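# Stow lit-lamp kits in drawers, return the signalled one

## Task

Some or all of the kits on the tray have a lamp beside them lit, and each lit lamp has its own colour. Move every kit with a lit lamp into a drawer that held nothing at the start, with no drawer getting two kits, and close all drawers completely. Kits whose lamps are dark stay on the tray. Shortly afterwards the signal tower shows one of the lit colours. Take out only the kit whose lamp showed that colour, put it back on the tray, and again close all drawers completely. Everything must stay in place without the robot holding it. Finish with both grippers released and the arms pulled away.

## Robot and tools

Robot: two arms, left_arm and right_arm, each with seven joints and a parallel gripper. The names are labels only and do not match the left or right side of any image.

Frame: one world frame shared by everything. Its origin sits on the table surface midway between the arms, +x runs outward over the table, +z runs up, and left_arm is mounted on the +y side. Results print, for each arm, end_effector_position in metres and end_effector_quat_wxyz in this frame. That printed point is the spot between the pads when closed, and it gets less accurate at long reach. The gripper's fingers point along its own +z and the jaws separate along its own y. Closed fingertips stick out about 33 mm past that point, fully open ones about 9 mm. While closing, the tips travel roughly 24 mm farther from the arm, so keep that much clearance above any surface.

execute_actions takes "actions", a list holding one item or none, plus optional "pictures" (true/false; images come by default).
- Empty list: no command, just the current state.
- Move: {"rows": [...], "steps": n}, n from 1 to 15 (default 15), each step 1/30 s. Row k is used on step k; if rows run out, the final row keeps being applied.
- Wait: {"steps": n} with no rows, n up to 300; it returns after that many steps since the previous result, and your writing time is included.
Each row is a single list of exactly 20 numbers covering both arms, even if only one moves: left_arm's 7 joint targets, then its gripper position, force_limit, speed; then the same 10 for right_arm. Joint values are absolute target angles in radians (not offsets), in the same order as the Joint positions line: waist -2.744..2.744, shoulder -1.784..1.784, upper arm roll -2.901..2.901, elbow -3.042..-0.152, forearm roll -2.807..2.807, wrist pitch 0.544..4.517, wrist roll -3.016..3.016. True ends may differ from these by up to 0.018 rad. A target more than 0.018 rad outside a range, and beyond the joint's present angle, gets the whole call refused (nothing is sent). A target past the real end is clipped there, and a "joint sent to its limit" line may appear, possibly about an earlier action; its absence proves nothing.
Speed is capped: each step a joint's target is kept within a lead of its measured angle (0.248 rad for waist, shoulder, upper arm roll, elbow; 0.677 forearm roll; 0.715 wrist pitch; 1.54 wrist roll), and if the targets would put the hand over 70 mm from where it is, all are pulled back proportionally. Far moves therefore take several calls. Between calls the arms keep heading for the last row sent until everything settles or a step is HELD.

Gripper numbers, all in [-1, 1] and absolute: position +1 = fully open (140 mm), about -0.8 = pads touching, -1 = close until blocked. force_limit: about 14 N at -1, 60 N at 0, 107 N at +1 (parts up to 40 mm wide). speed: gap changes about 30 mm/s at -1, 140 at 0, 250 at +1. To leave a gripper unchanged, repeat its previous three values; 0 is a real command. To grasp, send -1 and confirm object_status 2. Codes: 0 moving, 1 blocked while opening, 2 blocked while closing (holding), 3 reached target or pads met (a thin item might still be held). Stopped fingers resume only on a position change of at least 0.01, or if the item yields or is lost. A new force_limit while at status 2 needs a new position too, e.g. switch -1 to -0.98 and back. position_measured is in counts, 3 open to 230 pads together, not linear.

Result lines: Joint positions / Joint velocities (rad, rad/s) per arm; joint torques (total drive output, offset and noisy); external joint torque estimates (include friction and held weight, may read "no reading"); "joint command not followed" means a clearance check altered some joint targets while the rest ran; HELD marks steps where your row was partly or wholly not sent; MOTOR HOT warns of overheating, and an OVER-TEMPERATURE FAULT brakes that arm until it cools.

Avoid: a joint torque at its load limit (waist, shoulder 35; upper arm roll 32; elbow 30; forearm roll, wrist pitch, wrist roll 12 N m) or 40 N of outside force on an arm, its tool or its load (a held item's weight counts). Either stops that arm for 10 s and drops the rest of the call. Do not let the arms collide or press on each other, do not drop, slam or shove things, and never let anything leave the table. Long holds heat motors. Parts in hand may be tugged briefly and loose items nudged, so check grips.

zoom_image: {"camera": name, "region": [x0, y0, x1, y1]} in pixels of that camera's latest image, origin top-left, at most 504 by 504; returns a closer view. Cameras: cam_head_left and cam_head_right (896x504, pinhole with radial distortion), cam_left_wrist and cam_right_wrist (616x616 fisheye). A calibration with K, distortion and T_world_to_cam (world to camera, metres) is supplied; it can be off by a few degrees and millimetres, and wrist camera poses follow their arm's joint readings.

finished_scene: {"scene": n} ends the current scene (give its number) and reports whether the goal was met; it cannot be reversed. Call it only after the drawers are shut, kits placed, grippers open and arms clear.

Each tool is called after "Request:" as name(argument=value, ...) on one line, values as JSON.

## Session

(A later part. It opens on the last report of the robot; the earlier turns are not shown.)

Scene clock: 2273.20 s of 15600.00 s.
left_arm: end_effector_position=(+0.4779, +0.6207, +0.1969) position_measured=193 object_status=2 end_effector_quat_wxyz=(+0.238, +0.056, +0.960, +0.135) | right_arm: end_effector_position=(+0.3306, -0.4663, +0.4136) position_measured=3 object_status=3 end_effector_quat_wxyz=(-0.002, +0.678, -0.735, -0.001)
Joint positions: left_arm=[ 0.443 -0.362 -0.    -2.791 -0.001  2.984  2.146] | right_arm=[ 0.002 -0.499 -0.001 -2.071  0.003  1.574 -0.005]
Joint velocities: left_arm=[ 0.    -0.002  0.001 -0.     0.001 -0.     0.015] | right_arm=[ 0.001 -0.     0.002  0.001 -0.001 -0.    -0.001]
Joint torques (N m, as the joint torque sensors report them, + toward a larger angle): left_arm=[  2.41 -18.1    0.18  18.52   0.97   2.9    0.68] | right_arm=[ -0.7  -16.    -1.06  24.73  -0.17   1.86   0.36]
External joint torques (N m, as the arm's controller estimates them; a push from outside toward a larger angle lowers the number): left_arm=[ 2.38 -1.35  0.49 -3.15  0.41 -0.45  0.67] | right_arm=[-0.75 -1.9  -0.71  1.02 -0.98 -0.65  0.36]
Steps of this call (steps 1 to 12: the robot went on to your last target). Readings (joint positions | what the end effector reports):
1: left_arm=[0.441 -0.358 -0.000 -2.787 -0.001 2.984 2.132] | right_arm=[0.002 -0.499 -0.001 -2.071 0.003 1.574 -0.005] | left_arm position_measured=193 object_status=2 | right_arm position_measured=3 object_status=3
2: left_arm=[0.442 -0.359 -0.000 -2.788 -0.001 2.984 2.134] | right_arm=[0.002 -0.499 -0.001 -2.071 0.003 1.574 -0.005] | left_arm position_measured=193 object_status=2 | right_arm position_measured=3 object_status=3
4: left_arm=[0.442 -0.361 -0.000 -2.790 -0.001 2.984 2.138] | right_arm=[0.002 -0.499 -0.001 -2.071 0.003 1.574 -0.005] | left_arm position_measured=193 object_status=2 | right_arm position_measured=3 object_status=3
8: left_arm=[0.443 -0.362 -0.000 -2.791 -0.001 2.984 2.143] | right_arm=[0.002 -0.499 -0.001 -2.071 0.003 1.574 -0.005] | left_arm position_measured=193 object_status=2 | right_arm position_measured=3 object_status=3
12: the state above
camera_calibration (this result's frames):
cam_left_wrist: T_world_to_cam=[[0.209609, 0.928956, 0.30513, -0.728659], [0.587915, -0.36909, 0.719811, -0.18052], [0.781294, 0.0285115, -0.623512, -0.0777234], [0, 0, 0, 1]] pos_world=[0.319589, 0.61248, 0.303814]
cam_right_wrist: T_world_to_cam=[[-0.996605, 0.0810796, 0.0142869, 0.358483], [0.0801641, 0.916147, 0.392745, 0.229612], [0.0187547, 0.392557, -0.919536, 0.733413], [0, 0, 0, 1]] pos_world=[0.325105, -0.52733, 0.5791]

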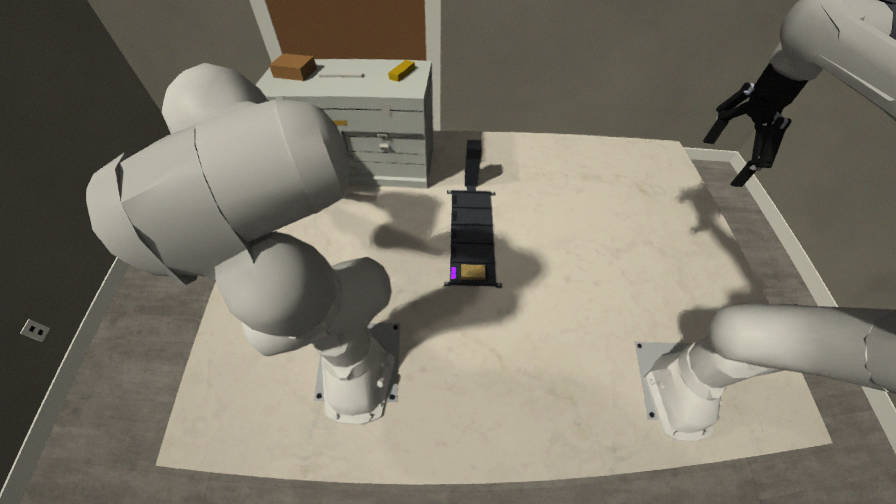

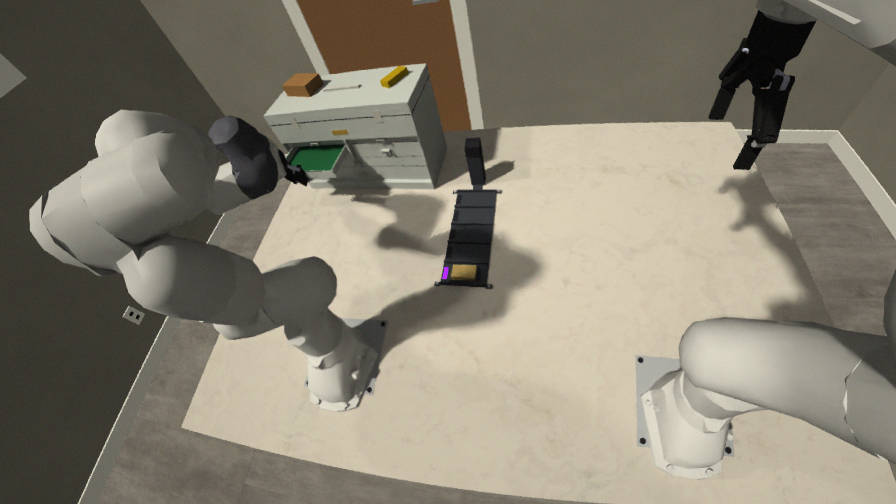

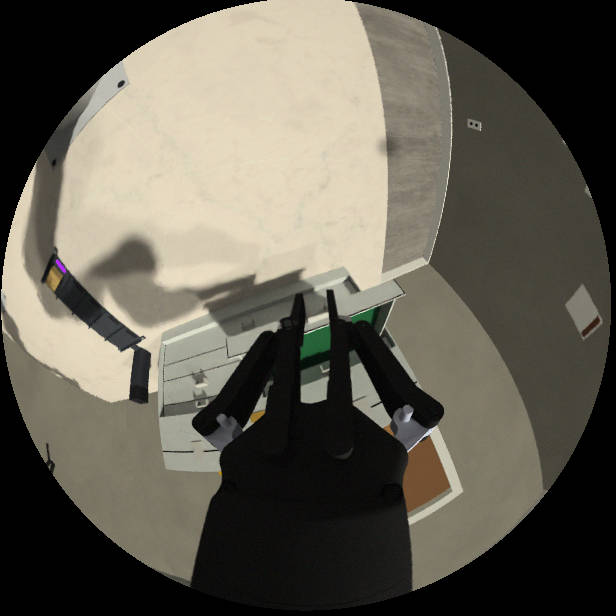

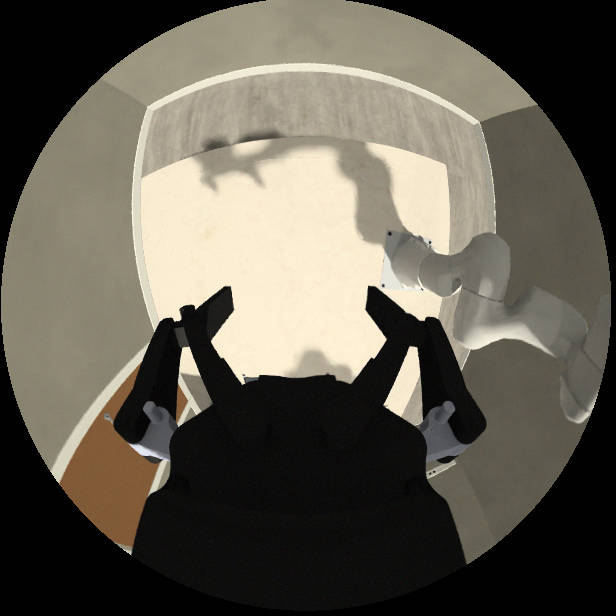

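Request:
execute_actions(actions=[{"rows":[[0.444,-0.362,0,-2.791,0,2.984,2.15,-0.2,0,-0.3,0,-0.5,0,-2.07,0,1.571,0,1,0,0],[0.444,-0.362,0,-2.791,0,2.984,2.15,-0.2,0,-0.3,0,-0.5,0,-2.07,0,1.571,0,1,0,0],[0.444,-0.362,0,-2.791,0,2.984,2.15,-0.2,0,-0.3,0,-0.5,0,-2.07,0,1.571,0,1,0,0],[0.444,-0.362,0,-2.791,0,2.984,2.15,-0.2,0,-0.3,0,-0.5,0,-2.07,0,1.571,0,1,0,0],[0.444,-0.362,0,-2.791,0,2.984,2.15,-0.2,0,-0.3,0,-0.5,0,-2.07,0,1.571,0,1,0,0],[0.444,-0.362,0,-2.791,0,2.984,2.15,-0.2,0,-0.3,0,-0.5,0,-2.07,0,1.571,0,1,0,0],[0.444,-0.362,0,-2.791,0,2.984,2.15,-0.2,0,-0.3,0,-0.5,0,-2.07,0,1.571,0,1,0,0],[0.444,-0.362,0,-2.791,0,2.984,2.15,-0.2,0,-0.3,0,-0.5,0,-2.07,0,1.571,0,1,0,0],[0.448,-0.377,0,-2.805,0,2.982,2.15,-0.2,0,-0.3,0,-0.5,0,-2.07,0,1.571,0,1,0,0],[0.452,-0.392,0,-2.818,0,2.98,2.15,-0.2,0,-0.3,0,-0.5,0,-2.07,0,1.571,0,1,0,0],[0.456,-0.407,0,-2.832,0,2.977,2.15,-0.2,0,-0.3,0,-0.5,0,-2.07,0,1.571,0,1,0,0],[0.46,-0.422,0,-2.845,0,2.975,2.15,-0.2,0,-0.3,0,-0.5,0,-2.07,0,1.571,0,1,0,0],[0.464,-0.437,0,-2.858,0,2.97,2.15,-0.2,0,-0.3,0,-0.5,0,-2.07,0,1.571,0,1,0,0]],"steps":15}], pictures=false)

Request:
execute_actions(actions=[{"rows":[[0.46,-0.44,0,-2.855,0,2.88,2.1,0.1,-0.3,-0.3,0,-0.5,0,-2.07,0,1.571,0,1,0,0],[0.45,-0.445,0,-2.835,0,2.79,2.05,0.1,-0.3,-0.3,0,-0.5,0,-2.07,0,1.571,0,1,0,0],[0.43,-0.45,0,-2.81,0,2.70,2.0,0.1,-0.3,-0.3,0,-0.5,0,-2.07,0,1.571,0,1,0,0],[0.40,-0.455,0,-2.78,0,2.61,1.95,0.1,-0.3,-0.3,0,-0.5,0,-2.07,0,1.571,0,1,0,0],[0.36,-0.46,0,-2.75,0,2.52,1.9,0.1,-0.3,-0.3,0,-0.5,0,-2.07,0,1.571,0,1,0,0],[0.32,-0.465,0,-2.72,0,2.43,1.85,0.1,-0.3,-0.3,0,-0.5,0,-2.07,0,1.571,0,1,0,0],[0.28,-0.47,0,-2.69,0,2.34,1.8,0.1,-0.3,-0.3,0,-0.5,0,-2.07,0,1.571,0,1,0,0],[0.23,-0.475,0,-2.66,0,2.25,1.75,0.1,-0.3,-0.3,0,-0.5,0,-2.07,0,1.571,0,1,0,0],[0.18,-0.48,0,-2.63,0,2.16,1.7,0.1,-0.3,-0.3,0,-0.5,0,-2.07,0,1.571,0,1,0,0],[0.13,-0.484,0,-2.60,0,2.08,1.65,0.1,-0.3,-0.3,0,-0.5,0,-2.07,0,1.571,0,1,0,0],[0.08,-0.488,0,-2.57,0,2.03,1.6,0.1,-0.3,-0.3,0,-0.5,0,-2.07,0,1.571,0,1,0,0],[0.03,-0.492,0,-2.545,0,2.0,1.55,0.1,-0.3,-0.3,0,-0.5,0,-2.07,0,1.571,0,1,0,0],[-0.02,-0.496,0,-2.52,0,1.992,1.5,0.1,-0.3,-0.3,0,-0.5,0,-2.07,0,1.571,0,1,0,0],[-0.07,-0.5,0,-2.50,0,1.992,1.45,0.1,-0.3,-0.3,0,-0.5,0,-2.07,0,1.571,0,1,0,0],[-0.12,-0.5,0,-2.493,0,1.992,1.4,0.1,-0.3,-0.3,0,-0.5,0,-2.07,0,1.571,0,1,0,0]],"steps":15}], pictures=false)

Request:
execute_actions(actions=[{"rows":[[-0.17,-0.49,0,-2.505,0,2.02,1.35,0.1,-0.3,-0.3,0,-0.5,0,-2.07,0,1.571,0,1,0,0],[-0.23,-0.478,0,-2.52,0,2.05,1.3,0.1,-0.3,-0.3,0,-0.5,0,-2.07,0,1.571,0,1,0,0],[-0.29,-0.466,0,-2.535,0,2.08,1.25,0.1,-0.3,-0.3,0,-0.5,0,-2.07,0,1.571,0,1,0,0],[-0.35,-0.453,0,-2.55,0,2.11,1.2,0.1,-0.3,-0.3,0,-0.5,0,-2.07,0,1.571,0,1,0,0],[-0.41,-0.44,0,-2.565,0,2.14,1.15,0.1,-0.3,-0.3,0,-0.5,0,-2.07,0,1.571,0,1,0,0],[-0.47,-0.427,0,-2.58,0,2.17,1.1,0.1,-0.3,-0.3,0,-0.5,0,-2.07,0,1.571,0,1,0,0],[-0.53,-0.414,0,-2.595,0,2.20,1.05,0.1,-0.3,-0.3,0,-0.5,0,-2.07,0,1.571,0,1,0,0],[-0.59,-0.40,0,-2.61,0,2.23,1.0,0.1,-0.3,-0.3,0,-0.5,0,-2.07,0,1.571,0,1,0,0],[-0.65,-0.387,0,-2.625,0,2.26,0.95,0.1,-0.3,-0.3,0,-0.5,0,-2.07,0,1.571,0,1,0,0],[-0.71,-0.373,0,-2.64,0,2.29,0.9,0.1,-0.3,-0.3,0,-0.5,0,-2.07,0,1.571,0,1,0,0],[-0.76,-0.36,0,-2.653,0,2.32,0.85,0.1,-0.3,-0.3,0,-0.5,0,-2.07,0,1.571,0,1,0,0],[-0.80,-0.346,0,-2.665,0,2.345,0.81,0.1,-0.3,-0.3,0,-0.5,0,-2.07,0,1.571,0,1,0,0],[-0.835,-0.333,0,-2.676,0,2.365,0.78,0.1,-0.3,-0.3,0,-0.5,0,-2.07,0,1.571,0,1,0,0],[-0.858,-0.322,0,-2.685,0,2.375,0.765,0.1,-0.3,-0.3,0,-0.5,0,-2.07,0,1.571,0,1,0,0],[-0.868,-0.313,0,-2.69,0,2.377,0.76,0.1,-0.3,-0.3,0,-0.5,0,-2.07,0,1.571,0,1,0,0]],"steps":15}], pictures=false)

Request:
execute_actions(actions=[{"steps":25}])

Scene clock: 2340.93 s of 15600.00 s.
left_arm: end_effector_position=(+0.4580, +0.6195, +0.1964) position_measured=154 object_status=3 end_effector_quat_wxyz=(+0.238, +0.051, +0.960, +0.138) | right_arm: end_effector_position=(+0.3306, -0.4663, +0.4136) position_measured=3 object_status=3 end_effector_quat_wxyz=(-0.002, +0.678, -0.735, -0.001)
Joint positions: left_arm=[ 0.458 -0.424 -0.    -2.847 -0.001  2.979  2.15 ] | right_arm=[ 0.002 -0.499 -0.001 -2.071  0.003  1.574 -0.005]
Joint velocities: left_arm=[ 0.045 -0.168  0.    -0.138  0.    -0.029  0.001] | right_arm=[ 0.001  0.    -0.001 -0.001 -0.001 -0.001  0.   ]
Joint torques (N m, as the joint torque sensors report them, + toward a larger angle): left_arm=[  0.36 -13.85  -0.52  20.2    0.91   2.79   0.15] | right_arm=[ -0.97 -15.44  -0.43  24.49  -0.25   1.87   0.38]
External joint torques (N m, as the arm's controller estimates them; a push from outside toward a larger angle lowers the number): left_arm=[ 0.97 -0.93  0.57 -2.4   0.19 -0.59  0.15] | right_arm=[-0.96 -1.53  0.01  0.93 -1.05 -0.62  0.38]
Steps of this call (steps 1 to 30: the robot went on to your last target; steps 31 to 90: nothing new was sent; then 64.23 s passed at rest; steps 91 to 105: all 15 steps of this action). Readings (joint positions | what the end effector reports):
91: left_arm=[0.443 -0.362 -0.000 -2.791 -0.001 2.984 2.150] | right_arm=[0.002 -0.499 -0.001 -2.071 0.003 1.574 -0.005] | left_arm position_measured=193 object_status=0 | right_arm position_measured=3 object_status=3
92: left_arm=[0.443 -0.362 -0.000 -2.791 -0.001 2.984 2.150] | right_arm=[0.002 -0.499 -0.001 -2.071 0.003 1.574 -0.005] | left_arm position_measured=193 object_status=0 | right_arm position_measured=3 object_status=3
94: left_arm=[0.443 -0.362 -0.000 -2.791 -0.001 2.984 2.150] | right_arm=[0.002 -0.499 -0.001 -2.071 0.003 1.574 -0.005] | left_arm position_measured=177 object_status=0 | right_arm position_measured=3 object_status=3
98: left_arm=[0.443 -0.362 -0.000 -2.791 -0.001 2.984 2.150] | right_arm=[0.002 -0.499 -0.001 -2.071 0.003 1.574 -0.005] | left_arm position_measured=155 object_status=0 | right_arm position_measured=3 object_status=3
105: the state above

Scene clock: 2341.43 s of 15600.00 s.
left_arm: end_effector_position=(+0.4572, +0.4301, +0.2358) position_measured=117 object_status=3 end_effector_quat_wxyz=(+0.097, +0.093, +0.991, +0.017) | right_arm: end_effector_position=(+0.3306, -0.4663, +0.4136) position_measured=3 object_status=3 end_effector_quat_wxyz=(-0.002, +0.678, -0.735, -0.001)
Joint positions: left_arm=[ 0.071 -0.483  0.004 -2.576 -0.001  2.291  1.848] | right_arm=[ 0.002 -0.499 -0.001 -2.071  0.003  1.574 -0.005]
Joint velocities: left_arm=[-1.241 -0.113 -0.062  0.586 -0.    -0.941 -0.825] | right_arm=[ 0.     0.001  0.    -0.002 -0.001 -0.    -0.   ]
Joint torques (N m, as the joint torque sensors report them, + toward a larger angle): left_arm=[  2.29 -14.53   2.76  20.88   1.09   1.59  -0.42] | right_arm=[ -0.59 -15.82  -1.11  24.67  -0.19   1.89   0.4 ]
External joint torques (N m, as the arm's controller estimates them; a push from outside toward a larger angle lowers the number): left_arm=[-2.06 -0.94  1.17  1.26  0.41 -0.67 -0.43] | right_arm=[-0.62 -1.95 -0.73  1.12 -1.   -0.6   0.4 ]
Steps of this call (steps 1 to 15: all 15 steps of this action). Readings (joint positions | what the end effector reports):
1: left_arm=[0.459 -0.429 -0.000 -2.849 -0.001 2.964 2.146] | right_arm=[0.002 -0.499 -0.001 -2.071 0.003 1.574 -0.005] | left_arm position_measured=154 object_status=0 | right_arm position_measured=3 object_status=3
2: left_arm=[0.458 -0.434 -0.000 -2.846 -0.001 2.934 2.137] | right_arm=[0.002 -0.499 -0.001 -2.071 0.003 1.574 -0.005] | left_arm position_measured=149 object_status=0 | right_arm position_measured=3 object_status=3
4: left_arm=[0.439 -0.441 0.002 -2.823 -0.001 2.843 2.107] | right_arm=[0.002 -0.499 -0.001 -2.071 0.003 1.574 -0.005] | left_arm position_measured=138 object_status=0 | right_arm position_measured=3 object_status=3
8: left_arm=[0.330 -0.459 0.003 -2.730 -0.001 2.611 2.019] | right_arm=[0.002 -0.499 -0.001 -2.071 0.003 1.574 -0.005] | left_arm position_measured=117 object_status=0 | right_arm position_measured=3 object_status=3
15: the state above

Scene clock: 2341.93 s of 15600.00 s.
left_arm: end_effector_position=(+0.3341, +0.1611, +0.1506) position_measured=117 object_status=3 end_effector_quat_wxyz=(-0.001, +0.174, +0.985, -0.000) | right_arm: end_effector_position=(+0.3306, -0.4663, +0.4136) position_measured=3 object_status=3 end_effector_quat_wxyz=(-0.002, +0.678, -0.735, -0.001)
Joint positions: left_arm=[-0.632 -0.362  0.002 -2.645 -0.001  2.281  1.306] | right_arm=[ 0.002 -0.499 -0.001 -2.071  0.003  1.574 -0.005]
Joint velocities: left_arm=[-1.43   0.389 -0.07  -0.325  0.002  0.322 -1.107] | right_arm=[-0.001  0.    -0.002  0.001 -0.001 -0.001  0.   ]
Joint torques (N m, as the joint torque sensors report them, + toward a larger angle): left_arm=[  3.   -18.9    3.57  22.93   1.01   3.42  -0.54] | right_arm=[ -0.87 -15.77  -1.22  24.54  -0.2    1.86   0.35]
External joint torques (N m, as the arm's controller estimates them; a push from outside toward a larger angle lowers the number): left_arm=[-2.37  2.7   0.94 -1.03  0.37  0.88 -0.56] | right_arm=[-0.85 -1.79 -0.77  0.92 -1.   -0.63  0.35]
Steps of this call (steps 1 to 15: all 15 steps of this action). Readings (joint positions | what the end effector reports):
1: left_arm=[0.026 -0.486 0.004 -2.560 -0.001 2.264 1.818] | right_arm=[0.002 -0.499 -0.001 -2.071 0.003 1.574 -0.005] | left_arm position_measured=117 object_status=3 | right_arm position_measured=3 object_status=3
2: left_arm=[-0.020 -0.487 0.004 -2.548 -0.001 2.243 1.788] | right_arm=[0.002 -0.499 -0.001 -2.071 0.003 1.574 -0.005] | left_arm position_measured=117 object_status=3 | right_arm position_measured=3 object_status=3
4: left_arm=[-0.112 -0.483 0.003 -2.542 -0.001 2.217 1.723] | right_arm=[0.002 -0.499 -0.001 -2.071 0.003 1.574 -0.005] | left_arm position_measured=117 object_status=3 | right_arm position_measured=3 object_status=3
8: left_arm=[-0.295 -0.451 0.002 -2.562 -0.001 2.209 1.583] | right_arm=[0.002 -0.499 -0.001 -2.071 0.003 1.574 -0.005] | left_arm position_measured=117 object_status=3 | right_arm position_measured=3 object_status=3
15: the state above

Scene clock: 2342.77 s of 15600.00 s.
left_arm: end_effector_position=(+0.2689, +0.0939, +0.1210) position_measured=117 object_status=3 end_effector_quat_wxyz=(-0.001, +0.043, +0.999, +0.001) | right_arm: end_effector_position=(+0.3306, -0.4663, +0.4136) position_measured=3 object_status=3 end_effector_quat_wxyz=(-0.002, +0.678, -0.735, -0.001)
Joint positions: left_arm=[-0.865 -0.314 -0.003 -2.689 -0.001  2.372  0.803] | right_arm=[ 0.002 -0.499 -0.001 -2.071  0.003  1.574 -0.005]
Joint velocities: left_arm=[ 0.002 -0.    -0.     0.001  0.001  0.005 -0.121] | right_arm=[-0.001 -0.001 -0.001 -0.    -0.     0.     0.001]
Joint torques (N m, as the joint torque sensors report them, + toward a larger angle): left_arm=[ -1.86 -17.2    1.56  19.7    1.07   3.23  -0.28] | right_arm=[ -0.68 -15.69  -0.81  24.12  -0.18   1.88   0.37]
External joint torques (N m, as the arm's controller estimates them; a push from outside toward a larger angle lowers the number): left_arm=[-1.84  0.97  1.86 -1.72  0.51  0.78 -0.28] | right_arm=[-0.63 -1.69 -0.31  0.5  -0.97 -0.61  0.37]
Steps of this call (steps 1 to 25: the robot went on to your last target). Readings (joint positions | what the end effector reports):
1: left_arm=[-0.684 -0.350 0.002 -2.655 -0.001 2.292 1.268] | right_arm=[0.002 -0.499 -0.001 -2.071 0.003 1.574 -0.005] | left_arm position_measured=117 object_status=3 | right_arm position_measured=3 object_status=3
2: left_arm=[-0.737 -0.339 0.002 -2.665 -0.001 2.305 1.221] | right_arm=[0.002 -0.499 -0.001 -2.071 0.003 1.574 -0.005] | left_arm position_measured=117 object_status=3 | right_arm position_measured=3 object_status=3
4: left_arm=[-0.815 -0.322 -0.005 -2.680 -0.001 2.326 1.132] | right_arm=[0.002 -0.499 -0.001 -2.071 0.003 1.574 -0.005] | left_arm position_measured=117 object_status=3 | right_arm position_measured=3 object_status=3
8: left_arm=[-0.860 -0.314 -0.006 -2.689 -0.001 2.351 1.002] | right_arm=[0.002 -0.499 -0.001 -2.071 0.003 1.574 -0.005] | left_arm position_measured=117 object_status=3 | right_arm position_measured=3 object_status=3
25: the state above
camera_calibration (this result's frames):
cam_left_wrist: T_world_to_cam=[[0.242257, 0.968696, -0.0542117, -0.141297], [0.886777, -0.198408, 0.417446, -0.257208], [0.393623, -0.149203, -0.907083, 0.20852], [0, 0, 0, 1]] pos_world=[0.180238, 0.116954, 0.288856]
cam_right_wrist: T_world_to_cam=[[-0.996605, 0.081082, 0.0142807, 0.358487], [0.0801639, 0.916148, 0.392741, 0.229614], [0.0187611, 0.392553, -0.919538, 0.733414], [0, 0, 0, 1]] pos_world=[0.325104, -0.527331, 0.579104]

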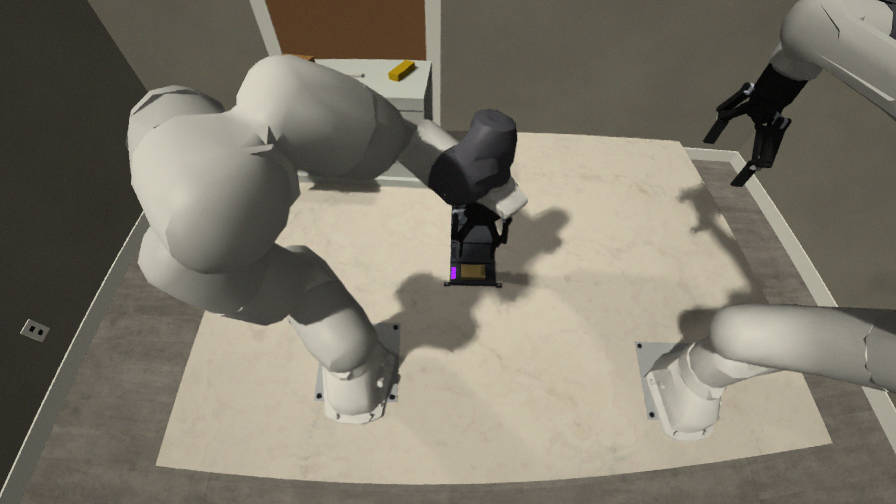

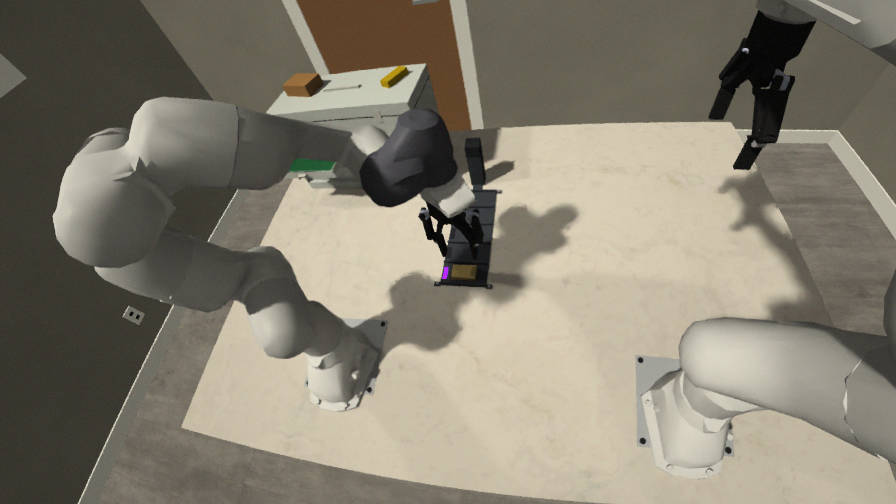

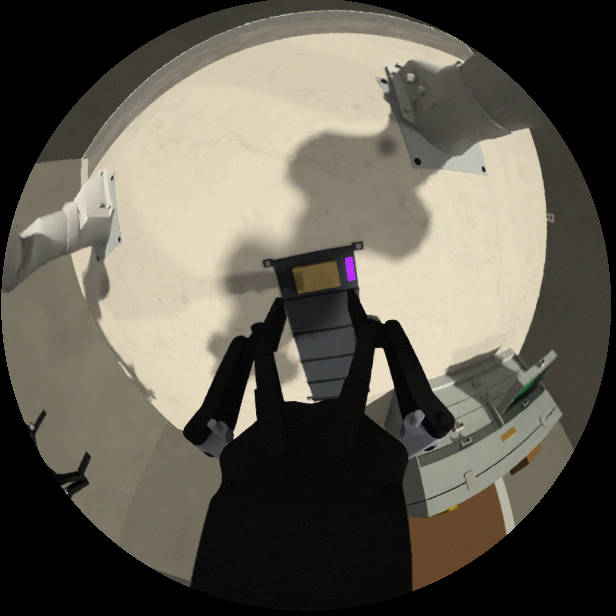

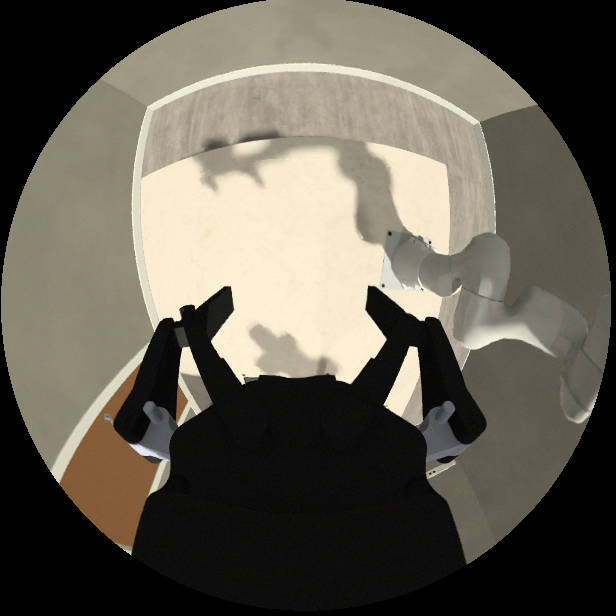

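Request:
execute_actions(actions=[{"rows":[[-0.868,-0.298,0,-2.699,0,2.41,0.76,0.1,-0.3,-0.3,0,-0.5,0,-2.07,0,1.571,0,1,0,0],[-0.868,-0.281,0,-2.707,0,2.44,0.76,0.1,-0.3,-0.3,0,-0.5,0,-2.07,0,1.571,0,1,0,0],[-0.868,-0.264,0,-2.714,0,2.465,0.76,0.1,-0.3,-0.3,0,-0.5,0,-2.07,0,1.571,0,1,0,0],[-0.868,-0.247,0,-2.72,0,2.49,0.76,0.1,-0.3,-0.3,0,-0.5,0,-2.07,0,1.571,0,1,0,0],[-0.868,-0.23,0,-2.726,0,2.515,0.76,0.1,-0.3,-0.3,0,-0.5,0,-2.07,0,1.571,0,1,0,0],[-0.868,-0.213,0,-2.731,0,2.535,0.76,0.1,-0.3,-0.3,0,-0.5,0,-2.07,0,1.571,0,1,0,0],[-0.868,-0.196,0,-2.735,0,2.55,0.76,0.1,-0.3,-0.3,0,-0.5,0,-2.07,0,1.571,0,1,0,0],[-0.868,-0.179,0,-2.739,0,2.562,0.76,0.1,-0.3,-0.3,0,-0.5,0,-2.07,0,1.571,0,1,0,0]],"steps":15}], pictures=false)

Request:
execute_actions(actions=[{"steps":12}])

Scene clock: 2367.60 s of 15600.00 s.
left_arm: end_effector_position=(+0.2638, +0.0997, +0.0633) position_measured=117 object_status=3 end_effector_quat_wxyz=(-0.007, +0.024, +1.000, +0.007) | right_arm: end_effector_position=(+0.3306, -0.4663, +0.4136) position_measured=3 object_status=3 end_effector_quat_wxyz=(-0.002, +0.678, -0.735, -0.001)
Joint positions: left_arm=[-0.865 -0.181 -0.003 -2.739 -0.001  2.538  0.767] | right_arm=[ 0.002 -0.499 -0.001 -2.071  0.003  1.574 -0.005]
Joint velocities: left_arm=[ 0.001 -0.     0.001  0.     0.     0.121 -0.001] | right_arm=[ 0.001 -0.001  0.001  0.     0.001  0.    -0.001]
Joint torques (N m, as the joint torque sensors report them, + toward a larger angle): left_arm=[ -2.21 -18.94   1.8   18.34   0.87   3.2   -0.27] | right_arm=[ -0.71 -15.88  -1.07  24.46  -0.18   1.85   0.41]
External joint torques (N m, as the arm's controller estimates them; a push from outside toward a larger angle lowers the number): left_arm=[-2.22  1.47  1.94 -0.54  0.44  0.85 -0.27] | right_arm=[-0.74 -1.78 -0.68  0.75 -0.99 -0.66  0.41]
Steps of this call (steps 1 to 30: the robot went on to your last target; steps 31 to 90: nothing new was sent; then 21.33 s passed at rest; steps 91 to 105: all 15 steps of this action). Readings (joint positions | what the end effector reports):
91: left_arm=[-0.865 -0.312 -0.003 -2.690 -0.001 2.379 0.767] | right_arm=[0.002 -0.499 -0.001 -2.071 0.003 1.574 -0.005] | left_arm position_measured=117 object_status=3 | right_arm position_measured=3 object_status=3
92: left_arm=[-0.865 -0.306 -0.003 -2.693 -0.001 2.389 0.767] | right_arm=[0.002 -0.499 -0.001 -2.071 0.003 1.574 -0.005] | left_arm position_measured=117 object_status=3 | right_arm position_measured=3 object_status=3
94: left_arm=[-0.865 -0.282 -0.003 -2.703 -0.001 2.418 0.767] | right_arm=[0.002 -0.499 -0.001 -2.071 0.003 1.574 -0.005] | left_arm position_measured=117 object_status=3 | right_arm position_measured=3 object_status=3
98: left_arm=[-0.865 -0.216 -0.003 -2.727 -0.001 2.484 0.767] | right_arm=[0.002 -0.499 -0.001 -2.071 0.003 1.574 -0.005] | left_arm position_measured=117 object_status=3 | right_arm position_measured=3 object_status=3
105: the state above

Scene clock: 2368.00 s of 15600.00 s.
left_arm: end_effector_position=(+0.2675, +0.0954, +0.0648) position_measured=117 object_status=3 end_effector_quat_wxyz=(-0.001, +0.024, +1.000, +0.001) | right_arm: end_effector_position=(+0.3306, -0.4663, +0.4136) position_measured=3 object_status=3 end_effector_quat_wxyz=(-0.002, +0.678, -0.735, -0.001)
Joint positions: left_arm=[-0.865 -0.181 -0.003 -2.739 -0.001  2.556  0.767] | right_arm=[ 0.002 -0.499 -0.001 -2.071  0.003  1.574 -0.005]
Joint velocities: left_arm=[-0.002  0.001  0.001 -0.     0.002  0.011  0.   ] | right_arm=[-0.     0.001 -0.001 -0.    -0.    -0.001  0.   ]
Joint torques (N m, as the joint torque sensors report them, + toward a larger angle): left_arm=[ -2.3  -19.25   0.84  18.75   0.82   3.16  -0.21] | right_arm=[ -0.8  -15.52  -0.75  24.86  -0.17   1.82   0.38]
External joint torques (N m, as the arm's controller estimates them; a push from outside toward a larger angle lowers the number): left_arm=[-2.23  1.11  1.06 -0.19  0.38  0.73 -0.21] | right_arm=[-0.83 -1.53 -0.37  1.23 -0.98 -0.67  0.38]
Steps of this call (steps 1 to 12: the robot went on to your last target). Readings (joint positions | what the end effector reports):
1: left_arm=[-0.865 -0.181 -0.003 -2.739 -0.001 2.542 0.767] | right_arm=[0.002 -0.499 -0.001 -2.071 0.003 1.574 -0.005] | left_arm position_measured=117 object_status=3 | right_arm position_measured=3 object_status=3
2: left_arm=[-0.865 -0.181 -0.003 -2.739 -0.001 2.545 0.767] | right_arm=[0.002 -0.499 -0.001 -2.071 0.003 1.574 -0.005] | left_arm position_measured=117 object_status=3 | right_arm position_measured=3 object_status=3
4: left_arm=[-0.865 -0.181 -0.003 -2.739 -0.001 2.549 0.767] | right_arm=[0.002 -0.499 -0.001 -2.071 0.003 1.574 -0.005] | left_arm position_measured=117 object_status=3 | right_arm position_measured=3 object_status=3
8: left_arm=[-0.865 -0.181 -0.003 -2.739 -0.001 2.554 0.767] | right_arm=[0.002 -0.499 -0.001 -2.071 0.003 1.574 -0.005] | left_arm position_measured=117 object_status=3 | right_arm position_measured=3 object_status=3
12: the state above
camera_calibration (this result's frames):
cam_left_wrist: T_world_to_cam=[[0.206551, 0.976921, -0.0544291, -0.136704], [0.893456, -0.165643, 0.417491, -0.237149], [0.39884, -0.134863, -0.90705, 0.155548], [0, 0, 0, 1]] pos_world=[0.17808, 0.115244, 0.232656]
cam_right_wrist: T_world_to_cam=[[-0.996605, 0.0810824, 0.0142776, 0.358489], [0.0801631, 0.916149, 0.39274, 0.229614], [0.0187638, 0.392551, -0.919539, 0.733414], [0, 0, 0, 1]] pos_world=[0.325103, -0.527331, 0.579106]

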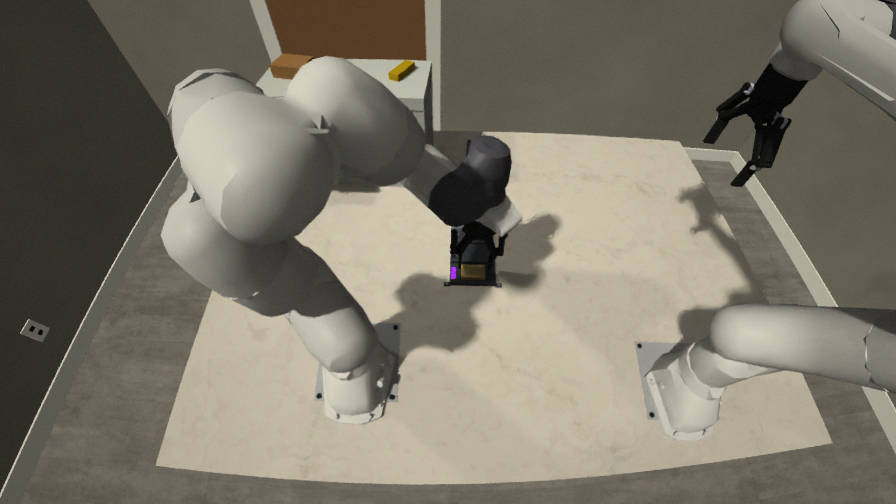

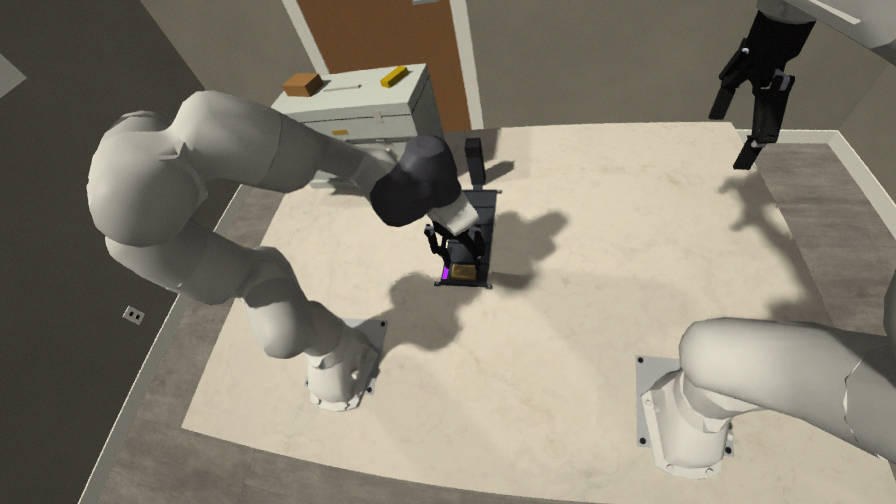

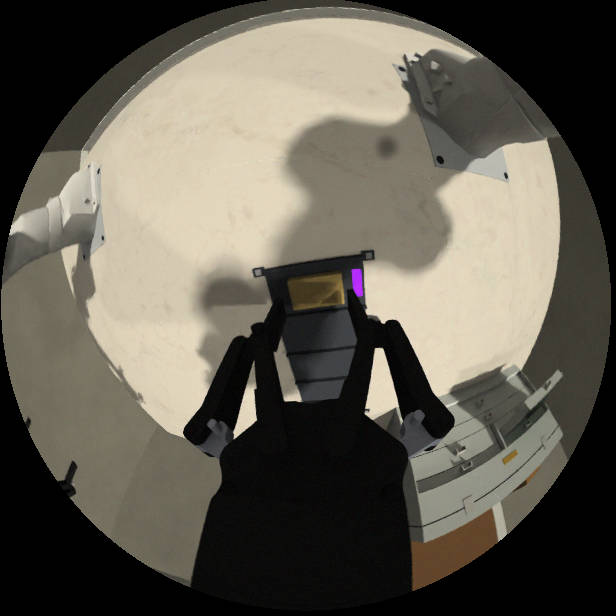

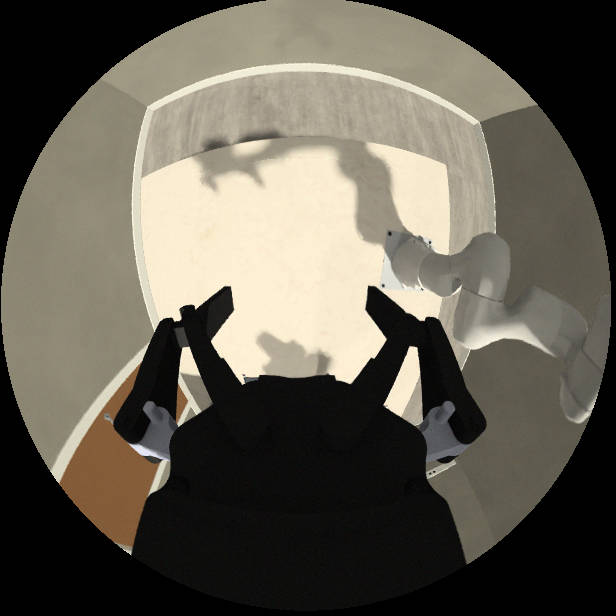

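Centred. Descend slowly with q6 leading.

Request:
execute_actions(actions=[{"rows":[[-0.868,-0.173,0,-2.74,0,2.59,0.76,0.1,-0.3,-0.3,0,-0.5,0,-2.07,0,1.571,0,1,0,0],[-0.868,-0.166,0,-2.741,0,2.60,0.76,0.1,-0.3,-0.3,0,-0.5,0,-2.07,0,1.571,0,1,0,0],[-0.868,-0.159,0,-2.742,0,2.608,0.76,0.1,-0.3,-0.3,0,-0.5,0,-2.07,0,1.571,0,1,0,0],[-0.868,-0.152,0,-2.743,0,2.616,0.76,0.1,-0.3,-0.3,0,-0.5,0,-2.07,0,1.571,0,1,0,0],[-0.868,-0.145,0,-2.744,0,2.624,0.76,0.1,-0.3,-0.3,0,-0.5,0,-2.07,0,1.571,0,1,0,0],[-0.868,-0.138,0,-2.745,0,2.632,0.76,0.1,-0.3,-0.3,0,-0.5,0,-2.07,0,1.571,0,1,0,0],[-0.868,-0.131,0,-2.746,0,2.64,0.76,0.1,-0.3,-0.3,0,-0.5,0,-2.07,0,1.571,0,1,0,0],[-0.868,-0.124,0,-2.747,0,2.648,0.76,0.1,-0.3,-0.3,0,-0.5,0,-2.07,0,1.571,0,1,0,0],[-0.868,-0.117,0,-2.748,0,2.656,0.76,0.1,-0.3,-0.3,0,-0.5,0,-2.07,0,1.571,0,1,0,0],[-0.868,-0.11,0,-2.7485,0,2.662,0.76,0.1,-0.3,-0.3,0,-0.5,0,-2.07,0,1.571,0,1,0,0],[-0.868,-0.103,0,-2.749,0,2.664,0.76,0.1,-0.3,-0.3,0,-0.5,0,-2.07,0,1.571,0,1,0,0],[-0.868,-0.096,0,-2.7495,0,2.66,0.76,0.1,-0.3,-0.3,0,-0.5,0,-2.07,0,1.571,0,1,0,0],[-0.868,-0.096,0,-2.7495,0,2.656,0.76,0.1,-0.3,-0.3,0,-0.5,0,-2.07,0,1.571,0,1,0,0]],"steps":15}], pictures=false)

Request:
execute_actions(actions=[{"steps":10}], pictures=false)

Request:
execute_actions(actions=[{"rows":[[-0.868,-0.096,0,-2.7495,0,2.656,0.76,-1,-0.3,-0.5,0,-0.5,0,-2.07,0,1.571,0,1,0,0]],"steps":15}], pictures=false)

Scene clock: 2391.70 s of 15600.00 s.
left_arm: end_effector_position=(+0.2672, +0.0958, +0.0377) position_measured=117 object_status=3 end_effector_quat_wxyz=(-0.002, +0.024, +1.000, +0.002) | right_arm: end_effector_position=(+0.3306, -0.4663, +0.4136) position_measured=3 object_status=3 end_effector_quat_wxyz=(-0.002, +0.678, -0.735, -0.001)
Joint positions: left_arm=[-0.865 -0.101 -0.002 -2.748 -0.001  2.642  0.767] | right_arm=[ 0.002 -0.499 -0.001 -2.071  0.003  1.574 -0.005]
Joint velocities: left_arm=[ 0.001  0.06   0.    -0.013  0.001  0.049  0.001] | right_arm=[-0.001 -0.001  0.001 -0.001 -0.001  0.     0.002]
Joint torques (N m, as the joint torque sensors report them, + toward a larger angle): left_arm=[ -2.23 -21.81   1.7   16.87   0.85   3.36  -0.2 ] | right_arm=[ -0.9  -15.67  -0.69  24.3   -0.2    1.89   0.37]
External joint torques (N m, as the arm's controller estimates them; a push from outside toward a larger angle lowers the number): left_arm=[-2.28  1.61  1.74 -1.81  0.48  0.72 -0.2 ] | right_arm=[-0.89 -1.57 -0.28  0.62 -1.   -0.61  0.37]
Steps of this call (steps 1 to 30: the robot went on to your last target; steps 31 to 90: nothing new was sent; then 20.20 s passed at rest; steps 91 to 105: all 15 steps of this action). Readings (joint positions | what the end effector reports):
91: left_arm=[-0.865 -0.180 -0.003 -2.739 -0.001 2.562 0.767] | right_arm=[0.002 -0.499 -0.001 -2.071 0.003 1.574 -0.005] | left_arm position_measured=117 object_status=3 | right_arm position_measured=3 object_status=3
92: left_arm=[-0.865 -0.177 -0.003 -2.739 -0.001 2.569 0.767] | right_arm=[0.002 -0.499 -0.001 -2.071 0.003 1.574 -0.005] | left_arm position_measured=117 object_status=3 | right_arm position_measured=3 object_status=3
94: left_arm=[-0.865 -0.167 -0.003 -2.740 -0.001 2.582 0.767] | right_arm=[0.002 -0.499 -0.001 -2.071 0.003 1.574 -0.005] | left_arm position_measured=117 object_status=3 | right_arm position_measured=3 object_status=3
98: left_arm=[-0.865 -0.141 -0.003 -2.743 -0.001 2.610 0.767] | right_arm=[0.002 -0.499 -0.001 -2.071 0.003 1.574 -0.005] | left_arm position_measured=117 object_status=3 | right_arm position_measured=3 object_status=3
105: the state above

Scene clock: 2392.03 s of 15600.00 s.
left_arm: end_effector_position=(+0.2682, +0.0946, +0.0373) position_measured=117 object_status=3 end_effector_quat_wxyz=(-0.000, +0.024, +1.000, +0.000) | right_arm: end_effector_position=(+0.3306, -0.4663, +0.4136) position_measured=3 object_status=3 end_effector_quat_wxyz=(-0.002, +0.678, -0.735, -0.001)
Joint positions: left_arm=[-0.865 -0.098 -0.002 -2.749 -0.001  2.65   0.767] | right_arm=[ 0.002 -0.499 -0.001 -2.071  0.003  1.574 -0.005]
Joint velocities: left_arm=[ 0.001  0.001  0.     0.003  0.001  0.008 -0.001] | right_arm=[ 0.    -0.003  0.002 -0.001  0.002  0.     0.   ]
Joint torques (N m, as the joint torque sensors report them, + toward a larger angle): left_arm=[ -1.75 -20.59   1.92  17.11   0.87   3.1   -0.27] | right_arm=[ -0.69 -15.91  -0.92  24.67  -0.15   1.89   0.41]
External joint torques (N m, as the arm's controller estimates them; a push from outside toward a larger angle lowers the number): left_arm=[-1.77  1.39  1.98 -0.52  0.5   0.64 -0.27] | right_arm=[-0.74 -1.85 -0.57  1.01 -0.97 -0.61  0.41]
Steps of this call (steps 1 to 10: the robot went on to your last target). Readings (joint positions | what the end effector reports):
1: left_arm=[-0.865 -0.099 -0.002 -2.749 -0.001 2.644 0.767] | right_arm=[0.002 -0.499 -0.001 -2.071 0.003 1.574 -0.005] | left_arm position_measured=117 object_status=3 | right_arm position_measured=3 object_status=3
2: left_arm=[-0.865 -0.099 -0.002 -2.749 -0.001 2.645 0.767] | right_arm=[0.002 -0.499 -0.001 -2.071 0.003 1.574 -0.005] | left_arm position_measured=117 object_status=3 | right_arm position_measured=3 object_status=3
4: left_arm=[-0.865 -0.098 -0.002 -2.749 -0.001 2.647 0.767] | right_arm=[0.002 -0.499 -0.001 -2.071 0.003 1.574 -0.005] | left_arm position_measured=117 object_status=3 | right_arm position_measured=3 object_status=3
8: left_arm=[-0.865 -0.098 -0.002 -2.749 -0.001 2.650 0.767] | right_arm=[0.002 -0.499 -0.001 -2.071 0.003 1.574 -0.005] | left_arm position_measured=117 object_status=3 | right_arm position_measured=3 object_status=3
10: the state above

Scene clock: 2392.53 s of 15600.00 s.
left_arm: end_effector_position=(+0.2684, +0.0944, +0.0376) position_measured=132 object_status=2 end_effector_quat_wxyz=(+0.000, +0.024, +1.000, -0.000) | right_arm: end_effector_position=(+0.3306, -0.4663, +0.4136) position_measured=3 object_status=3 end_effector_quat_wxyz=(-0.002, +0.678, -0.735, -0.001)
Joint positions: left_arm=[-0.865 -0.099 -0.002 -2.749 -0.001  2.65   0.767] | right_arm=[ 0.002 -0.499 -0.001 -2.071  0.003  1.574 -0.005]
Joint velocities: left_arm=[-0.001 -0.001  0.001 -0.    -0.001 -0.001  0.   ] | right_arm=[-0.001 -0.     0.     0.001 -0.001 -0.    -0.002]
Joint torques (N m, as the joint torque sensors report them, + toward a larger angle): left_arm=[ -2.35 -19.36   1.55  16.86   0.88   3.51  -0.24] | right_arm=[ -0.76 -16.09  -0.89  24.3   -0.21   1.85   0.39]
External joint torques (N m, as the arm's controller estimates them; a push from outside toward a larger angle lowers the number): left_arm=[-2.35  2.7   1.63 -0.89  0.5   1.03 -0.24] | right_arm=[-0.73 -2.05 -0.45  0.59 -1.01 -0.66  0.39]
Steps of this call (steps 1 to 15: all 15 steps of this action). Readings (joint positions | what the end effector reports):
1: left_arm=[-0.865 -0.098 -0.002 -2.749 -0.001 2.651 0.767] | right_arm=[0.002 -0.499 -0.001 -2.071 0.003 1.574 -0.005] | left_arm position_measured=117 object_status=0 | right_arm position_measured=3 object_status=3
2: left_arm=[-0.865 -0.098 -0.002 -2.749 -0.001 2.651 0.767] | right_arm=[0.002 -0.499 -0.001 -2.071 0.003 1.574 -0.005] | left_arm position_measured=121 object_status=0 | right_arm position_measured=3 object_status=3
4: left_arm=[-0.865 -0.099 -0.002 -2.749 -0.001 2.650 0.767] | right_arm=[0.002 -0.499 -0.001 -2.071 0.003 1.574 -0.005] | left_arm position_measured=130 object_status=0 | right_arm position_measured=3 object_status=3
8: left_arm=[-0.865 -0.099 -0.002 -2.749 -0.001 2.650 0.767] | right_arm=[0.002 -0.499 -0.001 -2.071 0.003 1.574 -0.005] | left_arm position_measured=132 object_status=0 | right_arm position_measured=3 object_status=3
15: the state above


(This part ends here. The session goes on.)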